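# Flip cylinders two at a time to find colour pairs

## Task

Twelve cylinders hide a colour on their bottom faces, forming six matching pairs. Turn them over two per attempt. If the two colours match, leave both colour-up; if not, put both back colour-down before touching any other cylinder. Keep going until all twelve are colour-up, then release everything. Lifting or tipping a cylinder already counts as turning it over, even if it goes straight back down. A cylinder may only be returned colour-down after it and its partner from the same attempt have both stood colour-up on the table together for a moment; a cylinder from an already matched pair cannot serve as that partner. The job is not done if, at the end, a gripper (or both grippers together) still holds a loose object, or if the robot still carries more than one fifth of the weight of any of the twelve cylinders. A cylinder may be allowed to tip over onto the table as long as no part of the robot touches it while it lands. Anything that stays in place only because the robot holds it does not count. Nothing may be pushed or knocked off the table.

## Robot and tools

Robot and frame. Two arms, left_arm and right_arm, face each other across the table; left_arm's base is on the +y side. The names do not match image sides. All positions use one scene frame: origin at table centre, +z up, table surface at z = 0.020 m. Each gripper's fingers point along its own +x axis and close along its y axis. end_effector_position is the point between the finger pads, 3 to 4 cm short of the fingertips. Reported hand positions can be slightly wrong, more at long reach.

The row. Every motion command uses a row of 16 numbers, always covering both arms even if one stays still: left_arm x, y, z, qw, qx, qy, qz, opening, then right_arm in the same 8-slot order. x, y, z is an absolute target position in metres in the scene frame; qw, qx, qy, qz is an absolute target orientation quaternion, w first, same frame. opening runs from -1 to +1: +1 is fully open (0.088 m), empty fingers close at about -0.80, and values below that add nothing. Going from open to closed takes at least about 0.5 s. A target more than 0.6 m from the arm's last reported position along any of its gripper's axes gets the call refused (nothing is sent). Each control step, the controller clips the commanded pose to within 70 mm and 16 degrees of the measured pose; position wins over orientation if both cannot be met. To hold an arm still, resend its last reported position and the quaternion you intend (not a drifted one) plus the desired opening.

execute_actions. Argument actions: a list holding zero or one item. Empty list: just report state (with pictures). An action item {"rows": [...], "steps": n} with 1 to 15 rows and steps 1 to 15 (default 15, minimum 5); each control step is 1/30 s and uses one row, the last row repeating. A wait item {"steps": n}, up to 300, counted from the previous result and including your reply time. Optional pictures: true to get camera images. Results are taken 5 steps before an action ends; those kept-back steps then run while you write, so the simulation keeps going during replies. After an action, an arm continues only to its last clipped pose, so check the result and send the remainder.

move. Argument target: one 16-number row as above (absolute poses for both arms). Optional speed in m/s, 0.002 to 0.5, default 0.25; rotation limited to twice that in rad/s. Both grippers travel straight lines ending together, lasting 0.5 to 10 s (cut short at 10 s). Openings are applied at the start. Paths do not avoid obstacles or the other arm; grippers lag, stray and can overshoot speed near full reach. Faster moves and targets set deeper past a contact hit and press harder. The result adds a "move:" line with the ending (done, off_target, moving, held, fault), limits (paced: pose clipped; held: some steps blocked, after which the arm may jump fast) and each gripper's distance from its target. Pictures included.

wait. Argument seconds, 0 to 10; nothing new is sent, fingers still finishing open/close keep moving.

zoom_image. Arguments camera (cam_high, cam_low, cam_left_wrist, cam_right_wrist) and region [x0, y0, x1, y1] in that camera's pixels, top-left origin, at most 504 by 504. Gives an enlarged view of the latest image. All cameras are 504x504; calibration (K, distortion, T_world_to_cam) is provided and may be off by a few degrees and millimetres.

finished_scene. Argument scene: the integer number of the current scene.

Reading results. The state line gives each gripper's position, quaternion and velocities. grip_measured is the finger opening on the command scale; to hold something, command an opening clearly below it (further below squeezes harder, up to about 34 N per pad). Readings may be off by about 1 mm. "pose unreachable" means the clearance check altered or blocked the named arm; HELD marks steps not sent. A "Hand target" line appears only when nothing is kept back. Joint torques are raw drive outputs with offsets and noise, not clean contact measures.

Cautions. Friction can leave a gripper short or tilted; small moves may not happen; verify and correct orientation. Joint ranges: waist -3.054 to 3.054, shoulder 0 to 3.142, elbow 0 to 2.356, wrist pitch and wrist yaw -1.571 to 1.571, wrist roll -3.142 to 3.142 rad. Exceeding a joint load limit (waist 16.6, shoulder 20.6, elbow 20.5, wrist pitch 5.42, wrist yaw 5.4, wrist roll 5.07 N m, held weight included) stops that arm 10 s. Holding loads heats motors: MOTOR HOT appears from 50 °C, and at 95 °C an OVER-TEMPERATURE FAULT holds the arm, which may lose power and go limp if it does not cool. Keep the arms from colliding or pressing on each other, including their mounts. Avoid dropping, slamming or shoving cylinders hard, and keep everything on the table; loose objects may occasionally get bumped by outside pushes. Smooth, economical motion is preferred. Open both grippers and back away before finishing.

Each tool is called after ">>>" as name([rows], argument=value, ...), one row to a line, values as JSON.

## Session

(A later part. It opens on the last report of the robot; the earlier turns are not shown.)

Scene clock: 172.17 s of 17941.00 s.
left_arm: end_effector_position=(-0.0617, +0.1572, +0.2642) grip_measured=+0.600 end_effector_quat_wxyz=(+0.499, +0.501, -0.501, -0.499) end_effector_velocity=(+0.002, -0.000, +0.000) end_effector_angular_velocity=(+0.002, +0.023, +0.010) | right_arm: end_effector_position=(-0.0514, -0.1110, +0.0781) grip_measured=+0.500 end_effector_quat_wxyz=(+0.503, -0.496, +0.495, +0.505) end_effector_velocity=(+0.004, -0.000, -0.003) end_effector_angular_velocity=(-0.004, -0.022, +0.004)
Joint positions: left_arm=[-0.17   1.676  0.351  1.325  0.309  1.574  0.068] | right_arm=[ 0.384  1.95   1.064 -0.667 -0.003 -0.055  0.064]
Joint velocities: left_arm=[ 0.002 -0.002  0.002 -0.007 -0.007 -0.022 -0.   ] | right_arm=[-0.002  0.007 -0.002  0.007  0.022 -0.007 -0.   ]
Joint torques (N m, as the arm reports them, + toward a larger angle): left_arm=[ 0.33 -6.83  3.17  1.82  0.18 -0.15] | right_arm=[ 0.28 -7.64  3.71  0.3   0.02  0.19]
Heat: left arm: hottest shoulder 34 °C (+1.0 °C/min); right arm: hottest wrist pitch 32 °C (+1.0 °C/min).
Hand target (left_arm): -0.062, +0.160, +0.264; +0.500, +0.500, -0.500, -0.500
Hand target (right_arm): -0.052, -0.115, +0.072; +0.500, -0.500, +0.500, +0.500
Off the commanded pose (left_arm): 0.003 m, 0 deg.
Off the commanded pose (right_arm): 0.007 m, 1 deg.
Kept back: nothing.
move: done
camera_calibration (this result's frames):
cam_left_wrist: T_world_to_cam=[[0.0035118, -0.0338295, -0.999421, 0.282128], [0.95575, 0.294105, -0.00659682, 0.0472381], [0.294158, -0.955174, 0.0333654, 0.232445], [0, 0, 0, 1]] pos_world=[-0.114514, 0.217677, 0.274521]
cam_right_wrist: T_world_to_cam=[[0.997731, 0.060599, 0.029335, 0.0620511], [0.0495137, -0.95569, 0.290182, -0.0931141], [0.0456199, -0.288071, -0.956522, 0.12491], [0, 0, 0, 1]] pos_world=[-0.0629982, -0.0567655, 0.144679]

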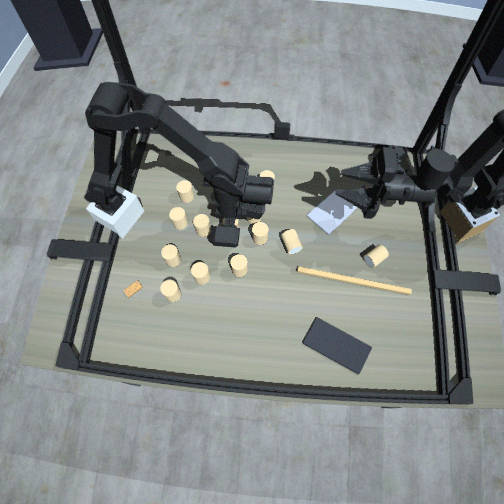

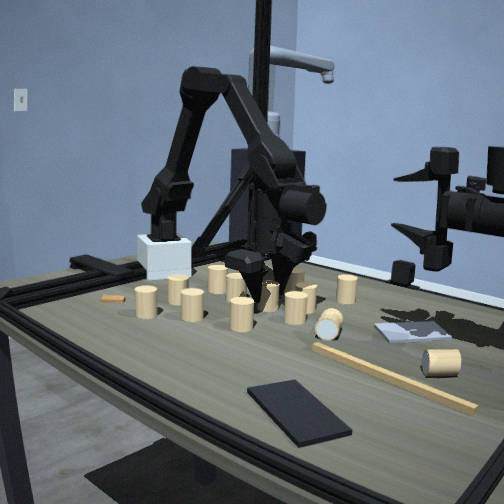

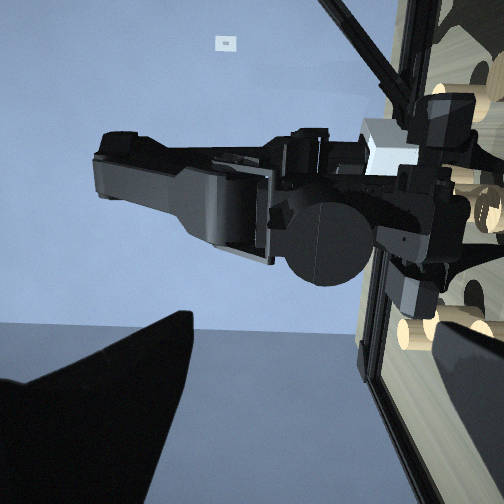

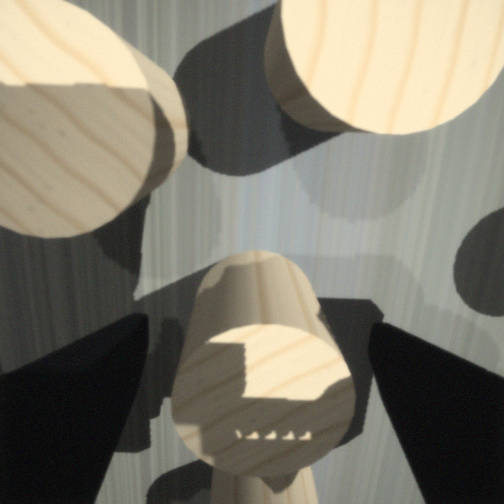

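>>> execute_actions([
  {"rows":[[-0.062,0.16,0.264,0.5,0.5,-0.5,-0.5,0.6,-0.052,-0.114,0.072,0.5,-0.5,0.5,0.5,-0.4]],"steps":15},
])

>>> move(target=[-0.062,0.16,0.264,0.5,0.5,-0.5,-0.5,0.6,-0.052,-0.114,0.16,0.5,-0.5,0.5,0.5,-0.4])

>>> move(target=[-0.062,0.09,0.264,0.5,0.5,-0.5,-0.5,0.6,-0.06,-0.04,0.26,0.707,0,0,0.707,-0.4], speed=0.4)

>>> move(target=[-0.062,0.016,0.264,0.5,0.5,-0.5,-0.5,0.6,-0.06,-0.04,0.26,0.707,0,0,0.707,-0.4], speed=0.15)

>>> execute_actions([
  {"rows":[[-0.062,0.016,0.264,0.5,0.5,-0.5,-0.5,-0.4,-0.06,-0.04,0.26,0.707,0,0,0.707,-0.4]],"steps":15},
])

>>> execute_actions([
  {"rows":[[-0.062,0.016,0.264,0.5,0.5,-0.5,-0.5,-0.4,-0.06,-0.04,0.26,0.707,0,0,0.707,0.6]],"steps":15},
])

>>> move(target=[-0.062,0.06,0.264,0.5,0.5,-0.5,-0.5,-0.4,-0.06,-0.11,0.26,0.707,0,0,0.707,0.6])

>>> move(target=[-0.04,0.33,0.13,0,0.707,0,-0.707,-0.4,0.06,-0.08,0.14,0.5,-0.5,0.5,0.5,0.6], speed=0.4)

>>> move(target=[-0.04,0.33,0.075,0,0.707,0,-0.707,-0.4,0.06,-0.08,0.072,0.5,-0.5,0.5,0.5,0.6], speed=0.13)

Scene clock: 173.13 s of 17941.00 s.
left_arm: end_effector_position=(-0.0617, +0.1573, +0.2642) grip_measured=+0.600 end_effector_quat_wxyz=(+0.500, +0.501, -0.501, -0.499) end_effector_velocity=(-0.002, +0.000, +0.000) end_effector_angular_velocity=(+0.002, +0.008, -0.000) | right_arm: end_effector_position=(-0.0513, -0.1111, +0.0771) grip_measured=+0.022 end_effector_quat_wxyz=(+0.503, -0.496, +0.496, +0.505) end_effector_velocity=(+0.002, -0.003, -0.001) end_effector_angular_velocity=(-0.013, -0.007, +0.019)
Joint positions: left_arm=[-0.17   1.676  0.351  1.325  0.309  1.573  0.068] | right_arm=[ 0.384  1.953  1.064 -0.665 -0.002 -0.055  0.04 ]
Joint velocities: left_arm=[-0.007 -0.007 -0.002 -0.007 -0.007 -0.007 -0.   ] | right_arm=[-0.002  0.002 -0.002 -0.007  0.007 -0.022 -0.   ]
Joint torques (N m, as the arm reports them, + toward a larger angle): left_arm=[ 0.45 -6.98  3.31  1.78  0.15 -0.13] | right_arm=[ 0.22 -7.58  4.15  0.28  0.01  0.16]
Heat: left arm: hottest shoulder 34 °C (+1.0 °C/min); right arm: hottest wrist pitch 32 °C (+0.0 °C/min).
Steps of this call (steps 1 to 19: nothing new was sent; steps 20 to 29: the first 10 steps of this action). Readings (end_effector_position):
20: left_arm (-0.0617, +0.1573, +0.2641) | right_arm (-0.0514, -0.1109, +0.0777)
21: left_arm (-0.0617, +0.1573, +0.2641) | right_arm (-0.0513, -0.1109, +0.0776)
23: left_arm (-0.0617, +0.1573, +0.2641) | right_arm (-0.0514, -0.1110, +0.0774)
27: left_arm (-0.0617, +0.1573, +0.2641) | right_arm (-0.0513, -0.1111, +0.0771)
29: the state above

Scene clock: 174.27 s of 17941.00 s.
left_arm: end_effector_position=(-0.0617, +0.1573, +0.2642) grip_measured=+0.600 end_effector_quat_wxyz=(+0.500, +0.501, -0.501, -0.499) end_effector_velocity=(+0.000, -0.001, -0.003) end_effector_angular_velocity=(+0.016, +0.013, +0.005) | right_arm: end_effector_position=(-0.0516, -0.1157, +0.1541) grip_measured=+0.023 end_effector_quat_wxyz=(+0.495, -0.504, +0.504, +0.497) end_effector_velocity=(+0.000, -0.004, +0.002) end_effector_angular_velocity=(-0.027, -0.006, -0.005)
Joint positions: left_arm=[-0.17   1.676  0.351  1.325  0.309  1.573  0.068] | right_arm=[ 0.384  1.818  1.228 -0.996 -0.002 -0.055  0.04 ]
Joint velocities: left_arm=[-0.002 -0.002  0.002 -0.022 -0.007 -0.007 -0.   ] | right_arm=[ 0.002  0.002  0.012 -0.037  0.007  0.007 -0.   ]
Joint torques (N m, as the arm reports them, + toward a larger angle): left_arm=[ 0.02 -6.81  3.35  1.8   0.14 -0.13] | right_arm=[  0.24 -10.23   6.89  -0.13   0.     0.16]
Heat: left arm: hottest shoulder 34 °C (+1.0 °C/min); right arm: hottest shoulder 31 °C (+0.0 °C/min).
Hand target (left_arm): -0.062, +0.160, +0.264; +0.500, +0.500, -0.500, -0.500
Hand target (right_arm): -0.052, -0.113, +0.160; +0.500, -0.500, +0.500, +0.500
Off your previous action's commanded pose (left_arm): 0.003 m, 0 deg at its last step (step 5 of this call).
Off your previous action's commanded pose (right_arm): 0.006 m, 1 deg at its last step (step 5 of this call).
Off the commanded pose (left_arm): 0.003 m, 0 deg.
Off the commanded pose (right_arm): 0.006 m, 1 deg.
Kept back: nothing.
move: done
camera_calibration (this result's frames):
cam_left_wrist: T_world_to_cam=[[0.00313054, -0.0338296, -0.999423, 0.282119], [0.955748, 0.294105, -0.00696145, 0.0473355], [0.29417, -0.955174, 0.0332533, 0.232575], [0, 0, 0, 1]] pos_world=[-0.114541, 0.217772, 0.274552]
cam_right_wrist: T_world_to_cam=[[0.997791, 0.0611252, 0.0260114, 0.0608691], [0.0495576, -0.945685, 0.321285, -0.123317], [0.0442372, -0.319286, -0.946625, 0.191124], [0, 0, 0, 1]] pos_world=[-0.0630782, -0.0593162, 0.218959]

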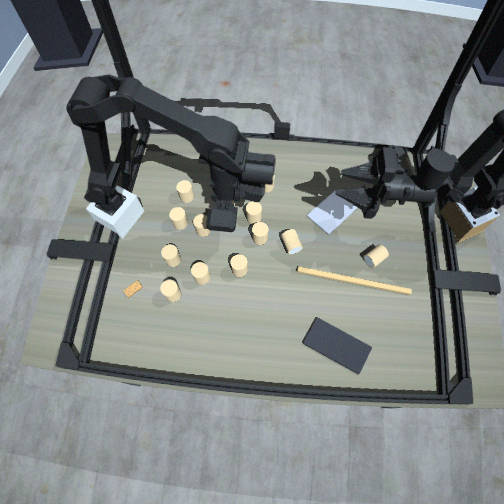

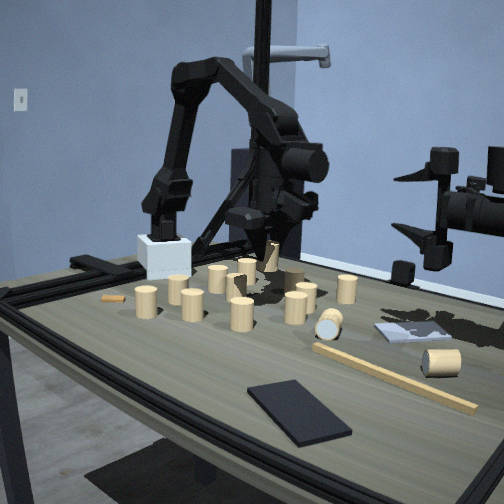

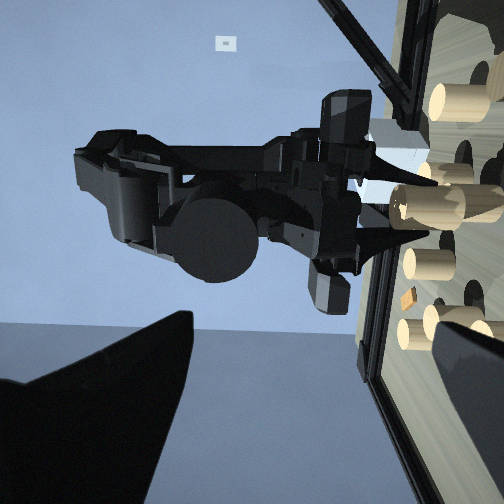

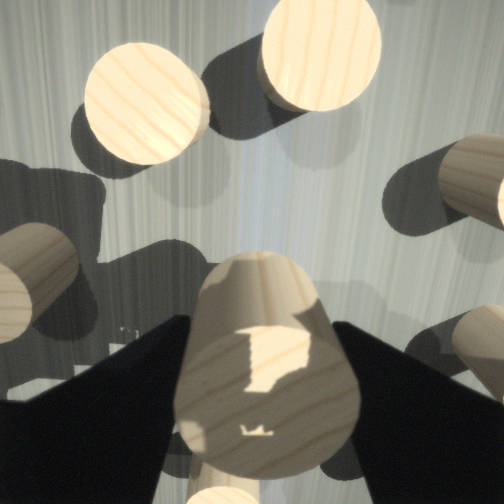

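Scene clock: 176.90 s of 17941.00 s.
left_arm: end_effector_position=(-0.0620, +0.0929, +0.2664) grip_measured=+0.600 end_effector_quat_wxyz=(+0.500, +0.499, -0.503, -0.498) end_effector_velocity=(+0.002, +0.000, -0.001) end_effector_angular_velocity=(+0.007, +0.009, +0.019) | right_arm: end_effector_position=(-0.0593, -0.0381, +0.2644) grip_measured=+0.022 end_effector_quat_wxyz=(+0.711, -0.000, -0.008, +0.703) end_effector_velocity=(-0.000, -0.001, -0.001) end_effector_angular_velocity=(+0.007, -0.022, +0.005)
Joint positions: left_arm=[-0.237  1.849  0.603  1.253  0.243  1.573  0.068] | right_arm=[ 0.408  1.609  0.422  1.198 -0.018 -0.011  0.04 ]
Joint velocities: left_arm=[-0.002 -0.002 -0.002 -0.007 -0.022 -0.007  0.   ] | right_arm=[-0.002  0.007 -0.007  0.022 -0.007 -0.022  0.   ]
Joint torques (N m, as the arm reports them, + toward a larger angle): left_arm=[-0.41 -6.07  5.46  1.45 -0.1  -0.15] | right_arm=[ 0.29 -5.64  4.13  1.65  0.03  0.19]
Heat: left arm: hottest wrist pitch 34 °C (+1.0 °C/min); right arm: hottest wrist pitch 32 °C (+1.0 °C/min).
Hand target (left_arm): -0.062, +0.090, +0.264; +0.500, +0.500, -0.500, -0.500
Hand target (right_arm): -0.060, -0.039, +0.259; +0.711, -0.002, -0.002, +0.703
Off the commanded pose (left_arm): 0.004 m, 0 deg.
Off the commanded pose (right_arm): 0.005 m, 1 deg.
Kept back: nothing.
move: done
camera_calibration (this result's frames):
cam_left_wrist: T_world_to_cam=[[0.00434621, -0.0390243, -0.999229, 0.282691], [0.955981, 0.293338, -0.00729804, 0.0667554], [0.293397, -0.955212, 0.0385814, 0.169556], [0, 0, 0, 1]] pos_world=[-0.114793, 0.153412, 0.276418]
cam_right_wrist: T_world_to_cam=[[0.99673, -0.0409674, 0.0696507, 0.0454744], [0.0543859, -0.297392, -0.953205, 0.276983], [0.0597639, 0.953876, -0.294191, 0.197552], [0, 0, 0, 1]] pos_world=[-0.0721961, -0.104205, 0.318972]

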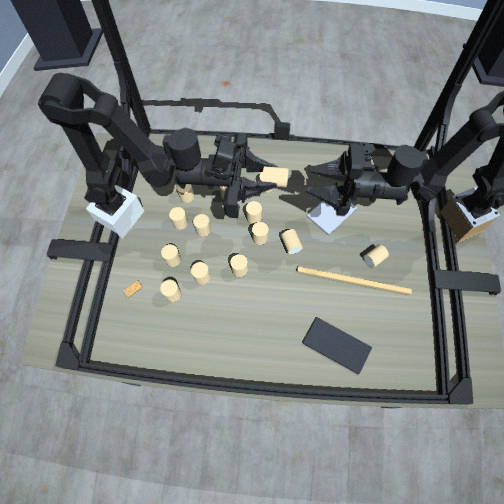

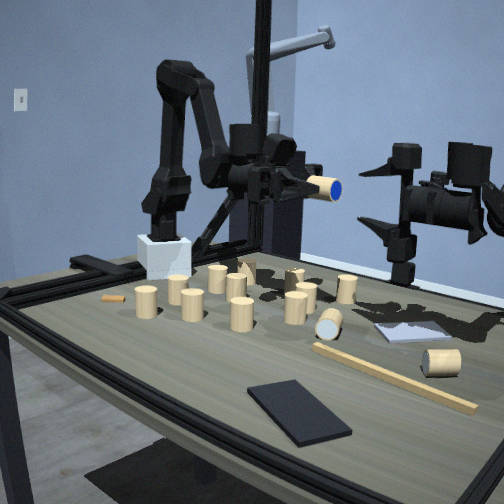

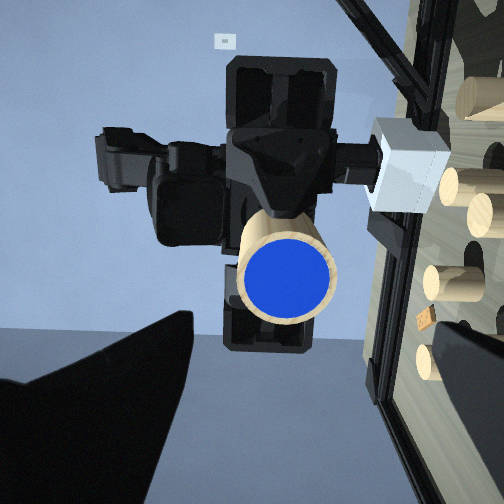

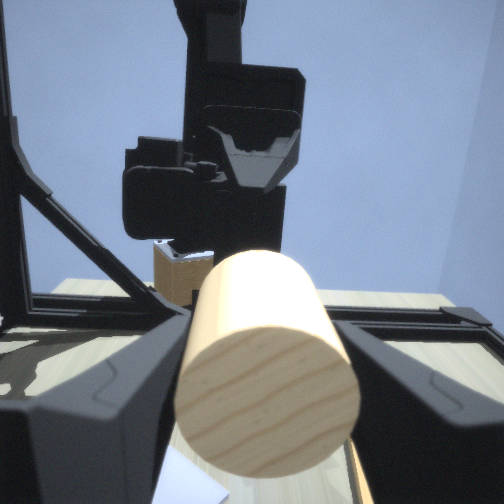

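Scene clock: 177.97 s of 17941.00 s.
left_arm: end_effector_position=(-0.0616, +0.0193, +0.2683) grip_measured=+0.600 end_effector_quat_wxyz=(+0.501, +0.499, -0.503, -0.497) end_effector_velocity=(-0.002, -0.003, -0.004) end_effector_angular_velocity=(+0.017, +0.011, -0.010) | right_arm: end_effector_position=(-0.0606, -0.0385, +0.2635) grip_measured=+0.022 end_effector_quat_wxyz=(+0.707, +0.001, -0.005, +0.707) end_effector_velocity=(-0.000, -0.000, -0.003) end_effector_angular_velocity=(-0.012, -0.007, +0.005)
Joint positions: left_arm=[-0.284  2.035  0.917  1.126  0.195  1.573  0.068] | right_arm=[ 0.407  1.609  0.419  1.198 -0.03  -0.005  0.04 ]
Joint velocities: left_arm=[-0.002  0.007  0.012 -0.022  0.007 -0.007 -0.   ] | right_arm=[-0.002  0.002 -0.002 -0.007 -0.007 -0.007 -0.   ]
Joint torques (N m, as the arm reports them, + toward a larger angle): left_arm=[-0.34 -8.01  5.81  1.6  -0.17 -0.12] | right_arm=[-0.32 -6.29  4.07  1.53 -0.13  0.2 ]
Heat: left arm: hottest wrist pitch 34 °C (+1.0 °C/min); right arm: hottest wrist pitch 32 °C (+1.0 °C/min).
Hand target (left_arm): -0.062, +0.016, +0.264; +0.500, +0.500, -0.500, -0.500
Hand target (right_arm): -0.060, -0.040, +0.260; +0.707, -0.000, +0.000, +0.707
Off the commanded pose (left_arm): 0.005 m, 1 deg.
Off the commanded pose (right_arm): 0.004 m, 1 deg.
Kept back: nothing.
move: done
camera_calibration (this result's frames):
cam_left_wrist: T_world_to_cam=[[0.00452689, -0.041328, -0.999135, 0.281682], [0.955871, 0.293684, -0.00781702, 0.0881142], [0.293753, -0.955009, 0.0408337, 0.0985007], [0, 0, 0, 1]] pos_world=[-0.114436, 0.0798326, 0.278105]
cam_right_wrist: T_world_to_cam=[[0.997504, -0.030489, 0.063688, 0.0488185], [0.0516983, -0.298996, -0.952853, 0.275749], [0.048094, 0.953767, -0.296673, 0.197729], [0, 0, 0, 1]] pos_world=[-0.072462, -0.104651, 0.3183]

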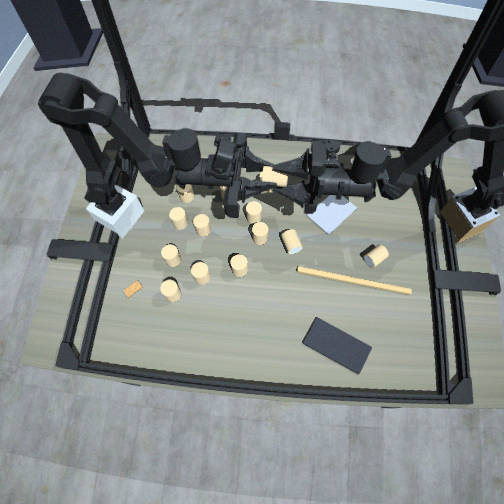

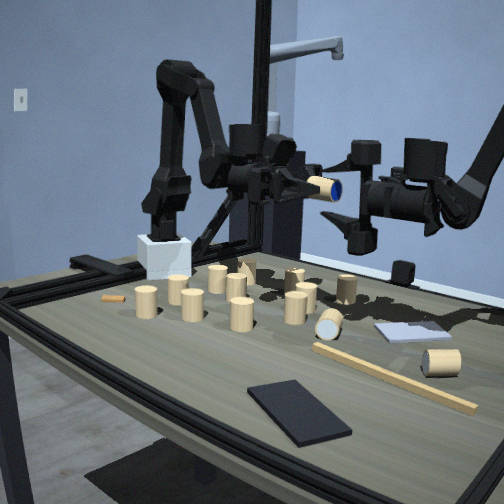

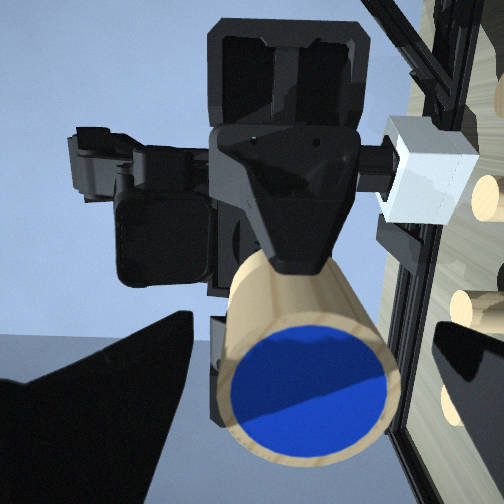

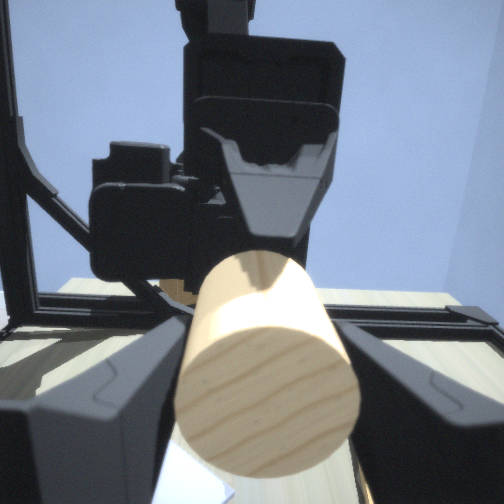

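Scene clock: 178.30 s of 17941.00 s.
left_arm: end_effector_position=(-0.0616, +0.0182, +0.2699) grip_measured=+0.020 end_effector_quat_wxyz=(+0.502, +0.498, -0.504, -0.496) end_effector_velocity=(-0.000, +0.000, -0.004) end_effector_angular_velocity=(+0.022, +0.012, +0.005) | right_arm: end_effector_position=(-0.0606, -0.0393, +0.2617) grip_measured=+0.022 end_effector_quat_wxyz=(+0.707, -0.001, -0.003, +0.707) end_effector_velocity=(+0.002, -0.001, +0.000) end_effector_angular_velocity=(-0.002, -0.007, -0.010)
Joint positions: left_arm=[-0.284  2.036  0.923  1.125  0.195  1.573  0.04 ] | right_arm=[ 0.407  1.61   0.416  1.198 -0.03  -0.005  0.04 ]
Joint velocities: left_arm=[-0.002 -0.002 -0.002 -0.022 -0.007 -0.007 -0.   ] | right_arm=[-0.002 -0.007 -0.002 -0.007  0.007 -0.007 -0.   ]
Joint torques (N m, as the arm reports them, + toward a larger angle): left_arm=[-0.02 -8.05  5.81  1.47 -0.09 -0.16] | right_arm=[-0.28 -6.38  4.57  1.55 -0.12  0.17]
Heat: left arm: hottest wrist pitch 34 °C (+1.0 °C/min); right arm: hottest wrist pitch 32 °C (+1.0 °C/min).
Steps of this call (steps 1 to 10: the first 10 steps of this action). Readings (end_effector_position):
1: left_arm (-0.0616, +0.0192, +0.2682) | right_arm (-0.0606, -0.0385, +0.2635)
2: left_arm (-0.0616, +0.0192, +0.2682) | right_arm (-0.0606, -0.0385, +0.2635)
4: left_arm (-0.0616, +0.0190, +0.2690) | right_arm (-0.0606, -0.0386, +0.2629)
8: left_arm (-0.0616, +0.0182, +0.2699) | right_arm (-0.0606, -0.0393, +0.2617)
10: the state above

Scene clock: 178.80 s of 17941.00 s.
left_arm: end_effector_position=(-0.0616, +0.0180, +0.2675) grip_measured=+0.019 end_effector_quat_wxyz=(+0.501, +0.499, -0.502, -0.498) end_effector_velocity=(-0.002, +0.000, -0.001) end_effector_angular_velocity=(+0.007, +0.009, -0.010) | right_arm: end_effector_position=(-0.0607, -0.0393, +0.2620) grip_measured=+0.545 end_effector_quat_wxyz=(+0.707, +0.000, -0.003, +0.707) end_effector_velocity=(-0.000, -0.001, -0.002) end_effector_angular_velocity=(-0.007, -0.007, +0.005)
Joint positions: left_arm=[-0.284  2.039  0.923  1.122  0.195  1.573  0.04 ] | right_arm=[ 0.407  1.61   0.416  1.199 -0.03  -0.005  0.066]
Joint velocities: left_arm=[-0.002 -0.002 -0.002 -0.007  0.007 -0.007 -0.   ] | right_arm=[-0.002 -0.002 -0.002 -0.007 -0.007 -0.007  0.017]
Joint torques (N m, as the arm reports them, + toward a larger angle): left_arm=[-0.07 -8.59  5.89  1.64 -0.11 -0.1 ] | right_arm=[-0.29 -6.36  4.63  1.48 -0.12  0.17]
Heat: left arm: hottest wrist pitch 34 °C (+1.0 °C/min); right arm: hottest wrist pitch 32 °C (+1.0 °C/min).
Off your previous action's commanded pose (left_arm): 0.006 m, 1 deg at its last step (step 5 of this call).
Off your previous action's commanded pose (right_arm): 0.002 m, 0 deg at its last step (step 5 of this call).
Steps of this call (steps 1 to 5: the last 5 steps of your previous action; steps 6 to 15: the first 10 steps of this action). Readings (end_effector_position):
6: left_arm (-0.0616, +0.0182, +0.2699) | right_arm (-0.0607, -0.0393, +0.2617)
7: left_arm (-0.0616, +0.0182, +0.2699) | right_arm (-0.0607, -0.0393, +0.2617)
9: left_arm (-0.0616, +0.0182, +0.2697) | right_arm (-0.0607, -0.0393, +0.2618)
13: left_arm (-0.0616, +0.0180, +0.2677) | right_arm (-0.0607, -0.0393, +0.2620)
15: the state above

Scene clock: 180.17 s of 17941.00 s.
left_arm: end_effector_position=(-0.0622, +0.0570, +0.2608) grip_measured=+0.018 end_effector_quat_wxyz=(+0.498, +0.502, -0.498, -0.501) end_effector_velocity=(-0.001, +0.002, -0.005) end_effector_angular_velocity=(+0.017, +0.026, +0.005) | right_arm: end_effector_position=(-0.0603, -0.1074, +0.2627) grip_measured=+0.600 end_effector_quat_wxyz=(+0.707, +0.001, -0.004, +0.707) end_effector_velocity=(+0.001, -0.004, -0.003) end_effector_angular_velocity=(-0.012, -0.022, -0.000)
Joint positions: left_arm=[-0.264  1.953  0.749  1.197  0.215  1.573  0.04 ] | right_arm=[ 0.393  1.302  0.17   1.14  -0.043 -0.005  0.068]
Joint velocities: left_arm=[-0.002 -0.002 -0.012 -0.007 -0.007 -0.022 -0.   ] | right_arm=[-0.007 -0.022 -0.012 -0.022 -0.007 -0.022 -0.   ]
Joint torques (N m, as the arm reports them, + toward a larger angle): left_arm=[  0.51 -10.62   3.82   1.92   0.15  -0.13] | right_arm=[-0.32 -5.13  4.14  1.17 -0.13  0.16]
Heat: left arm: hottest shoulder 34 °C (+1.0 °C/min); right arm: hottest wrist pitch 32 °C (+1.0 °C/min).
Hand target (left_arm): -0.062, +0.060, +0.264; +0.500, +0.500, -0.500, -0.500
Hand target (right_arm): -0.060, -0.110, +0.260; +0.707, +0.000, -0.000, +0.707
Off your previous action's commanded pose (left_arm): 0.004 m, 0 deg at its last step (step 5 of this call).
Off your previous action's commanded pose (right_arm): 0.002 m, 0 deg at its last step (step 5 of this call).
Off the commanded pose (left_arm): 0.004 m, 0 deg.
Off the commanded pose (right_arm): 0.004 m, 0 deg.
Kept back: nothing.
move: done
camera_calibration (this result's frames):
cam_left_wrist: T_world_to_cam=[[0.00114206, -0.0267683, -0.999641, 0.274877], [0.955734, 0.294154, -0.00678493, 0.0772505], [0.29423, -0.955383, 0.0259193, 0.13892], [0, 0, 0, 1]] pos_world=[-0.115019, 0.117356, 0.271702]
cam_right_wrist: T_world_to_cam=[[0.997549, -0.0304108, 0.0630244, 0.0466476], [0.0510328, -0.300088, -0.952545, 0.254209], [0.0478806, 0.953427, -0.297801, 0.263361], [0, 0, 0, 1]] pos_world=[-0.0721162, -0.173392, 0.317635]

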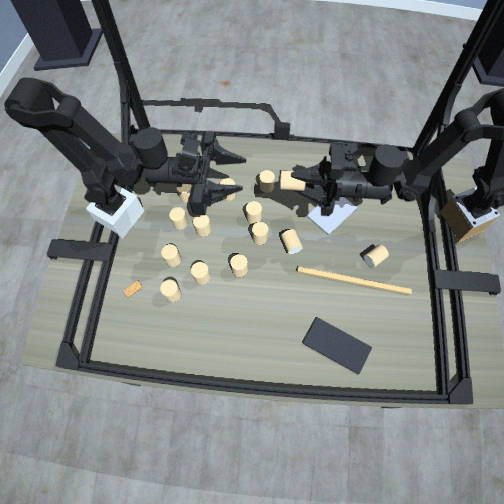

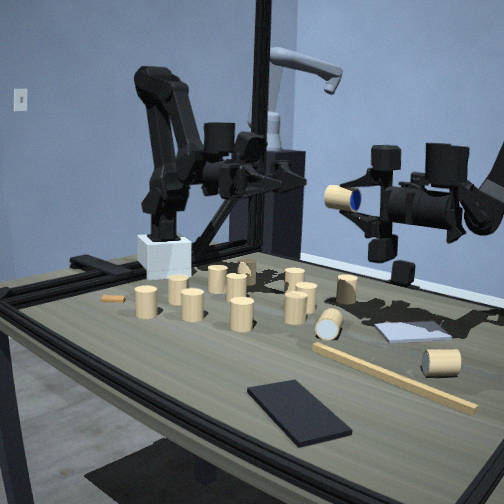

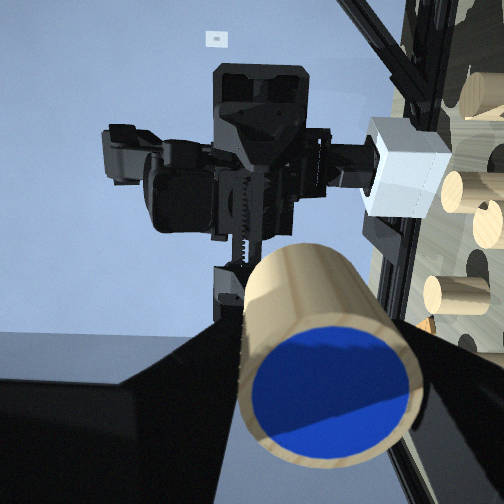

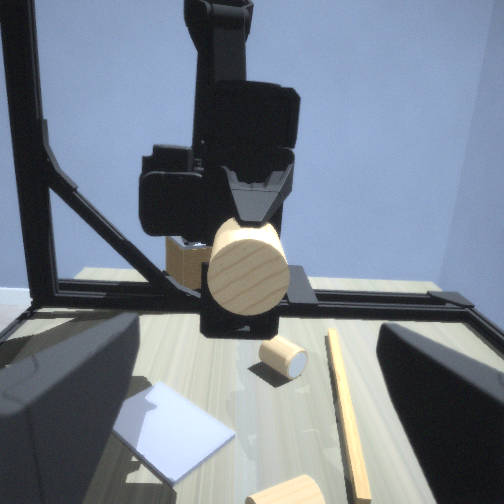

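Scene clock: 182.70 s of 17941.00 s.
left_arm: end_effector_position=(-0.0408, +0.3296, +0.1282) grip_measured=+0.017 end_effector_quat_wxyz=(+0.005, +0.705, +0.001, -0.709) end_effector_velocity=(+0.000, +0.007, -0.001) end_effector_angular_velocity=(+0.034, -0.009, -0.010) | right_arm: end_effector_position=(+0.0576, -0.0813, +0.1433) grip_measured=+0.600 end_effector_quat_wxyz=(+0.499, -0.497, +0.497, +0.507) end_effector_velocity=(-0.003, -0.002, -0.001) end_effector_angular_velocity=(-0.027, +0.018, +0.010)
Joint positions: left_arm=[-0.043  1.538  0.7   -0.73   0.008  1.998  0.04 ] | right_arm=[ 0.09   2.013  1.45  -0.999 -0.011 -0.354  0.068]
Joint velocities: left_arm=[-0.002  0.002 -0.002 -0.022 -0.022  0.007 -0.   ] | right_arm=[ 0.002  0.017  0.022 -0.037 -0.007 -0.007 -0.001]
Joint torques (N m, as the arm reports them, + toward a larger angle): left_arm=[ 0.11 -3.92  5.66  0.11 -0.04  0.02] | right_arm=[-0.28 -8.88  6.8  -0.1   0.   -0.21]
Heat: left arm: hottest shoulder 34 °C (+1.0 °C/min); right arm: hottest elbow 32 °C (+1.0 °C/min).
Hand target (left_arm): -0.039, +0.328, +0.129; +0.004, +0.706, +0.002, -0.708
Hand target (right_arm): +0.059, -0.081, +0.140; +0.495, -0.500, +0.500, +0.505
Off the commanded pose (left_arm): 0.002 m, 1 deg.
Off the commanded pose (right_arm): 0.004 m, 1 deg.
Kept back: nothing.
move: done
camera_calibration (this result's frames):
cam_left_wrist: T_world_to_cam=[[-0.00907684, 0.999201, -0.0389263, -0.31212], [0.957374, 0.019923, 0.288164, 0.0283069], [0.28871, -0.0346514, -0.956789, 0.218806], [0, 0, 0, 1]] pos_world=[-0.0931047, 0.318888, 0.189045]
cam_right_wrist: T_world_to_cam=[[0.997597, 0.065403, 0.0228404, -0.0490922], [0.0557609, -0.953718, 0.295487, -0.0899861], [0.0411091, -0.293504, -0.955074, 0.190549], [0, 0, 0, 1]] pos_world=[0.0461587, -0.0266837, 0.2097]

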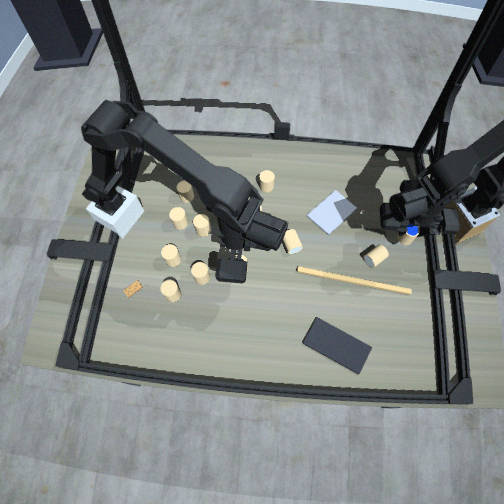

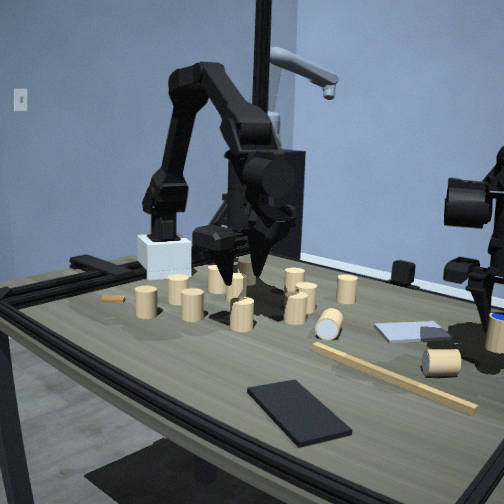

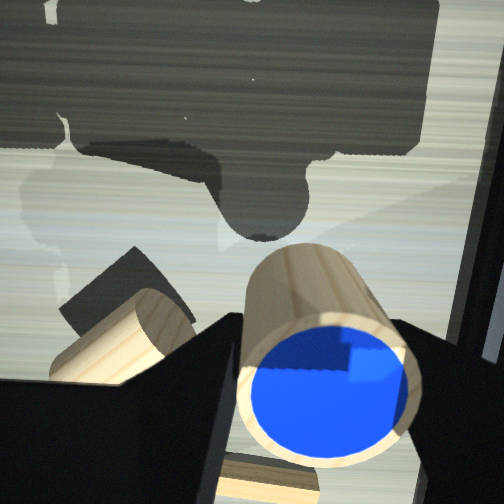

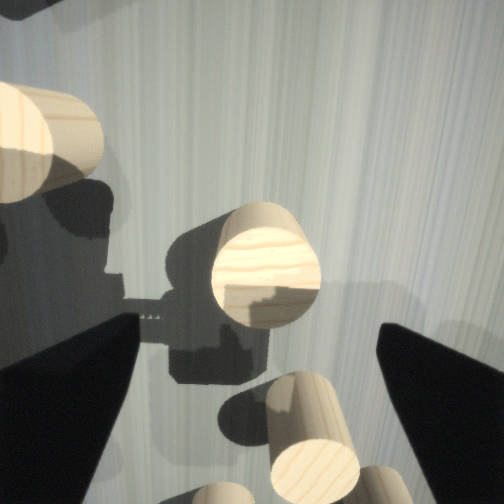

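Scene clock: 183.73 s of 17941.00 s.
left_arm: end_effector_position=(-0.0383, +0.3258, +0.0787) grip_measured=+0.017 end_effector_quat_wxyz=(+0.007, +0.708, -0.004, -0.706) end_effector_velocity=(+0.002, +0.000, -0.001) end_effector_angular_velocity=(+0.007, -0.021, +0.000) | right_arm: end_effector_position=(+0.0605, -0.0771, +0.0793) grip_measured=+0.600 end_effector_quat_wxyz=(+0.504, -0.498, +0.493, +0.505) end_effector_velocity=(+0.001, +0.003, -0.001) end_effector_angular_velocity=(+0.019, +0.001, +0.005)
Joint positions: left_arm=[-0.043  1.703  0.614 -0.466  0.003  2.002  0.04 ] | right_arm=[ 0.09   2.124  1.343 -0.771 -0.003 -0.352  0.068]
Joint velocities: left_arm=[-0.007  0.002 -0.002  0.007 -0.022 -0.007 -0.   ] | right_arm=[-0.002  0.002 -0.002  0.022 -0.007 -0.007 -0.   ]
Joint torques (N m, as the arm reports them, + toward a larger angle): left_arm=[-0.23 -4.26  2.86  0.58 -0.05  0.12] | right_arm=[-0.04 -9.16  4.07  0.3   0.01  0.18]
Heat: left arm: hottest shoulder 34 °C (+1.0 °C/min); right arm: hottest wrist pitch 32 °C (+1.0 °C/min).
Hand target (left_arm): -0.040, +0.330, +0.075; +0.000, +0.707, -0.000, -0.707
Hand target (right_arm): +0.060, -0.081, +0.072; +0.500, -0.500, +0.500, +0.500
Off the commanded pose (left_arm): 0.006 m, 1 deg.
Off the commanded pose (right_arm): 0.008 m, 1 deg.
Kept back: nothing.
move: done
camera_calibration (this result's frames):
cam_left_wrist: T_world_to_cam=[[-0.00374063, 0.998801, -0.0488066, -0.309174], [0.954634, 0.0180995, 0.297232, 0.0400213], [0.297759, -0.0454806, -0.953557, 0.174226], [0, 0, 0, 1]] pos_world=[-0.0912396, 0.316003, 0.139149]
cam_right_wrist: T_world_to_cam=[[0.997381, 0.0635848, 0.0344698, -0.0518139], [0.0509083, -0.9557, 0.289906, -0.0666385], [0.0513764, -0.287392, -0.956434, 0.130519], [0, 0, 0, 1]] pos_world=[0.048365, -0.0228817, 0.145938]

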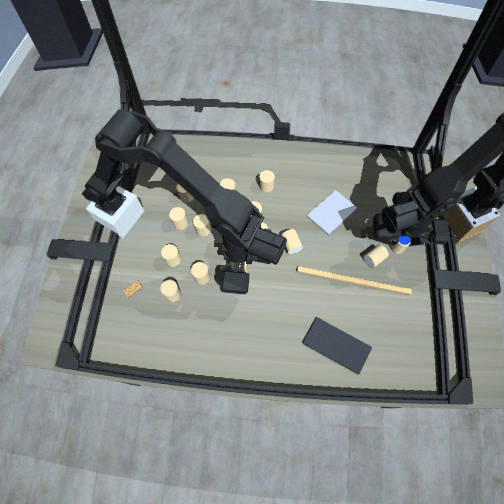

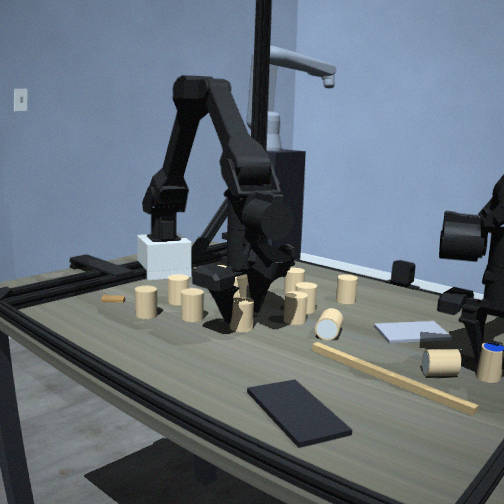

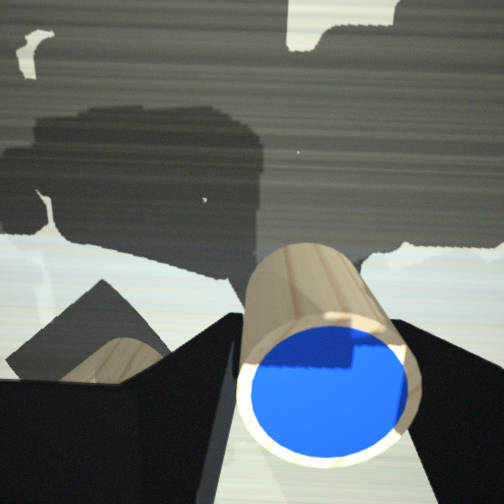

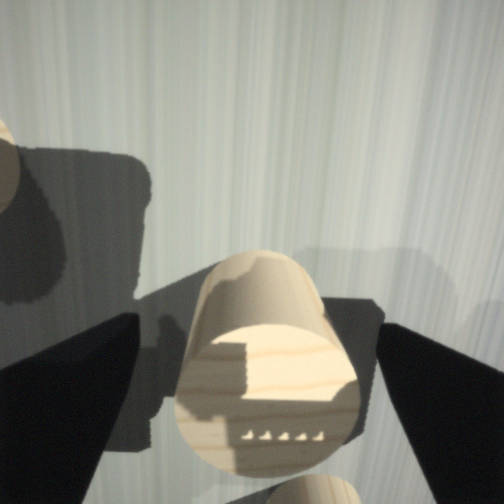

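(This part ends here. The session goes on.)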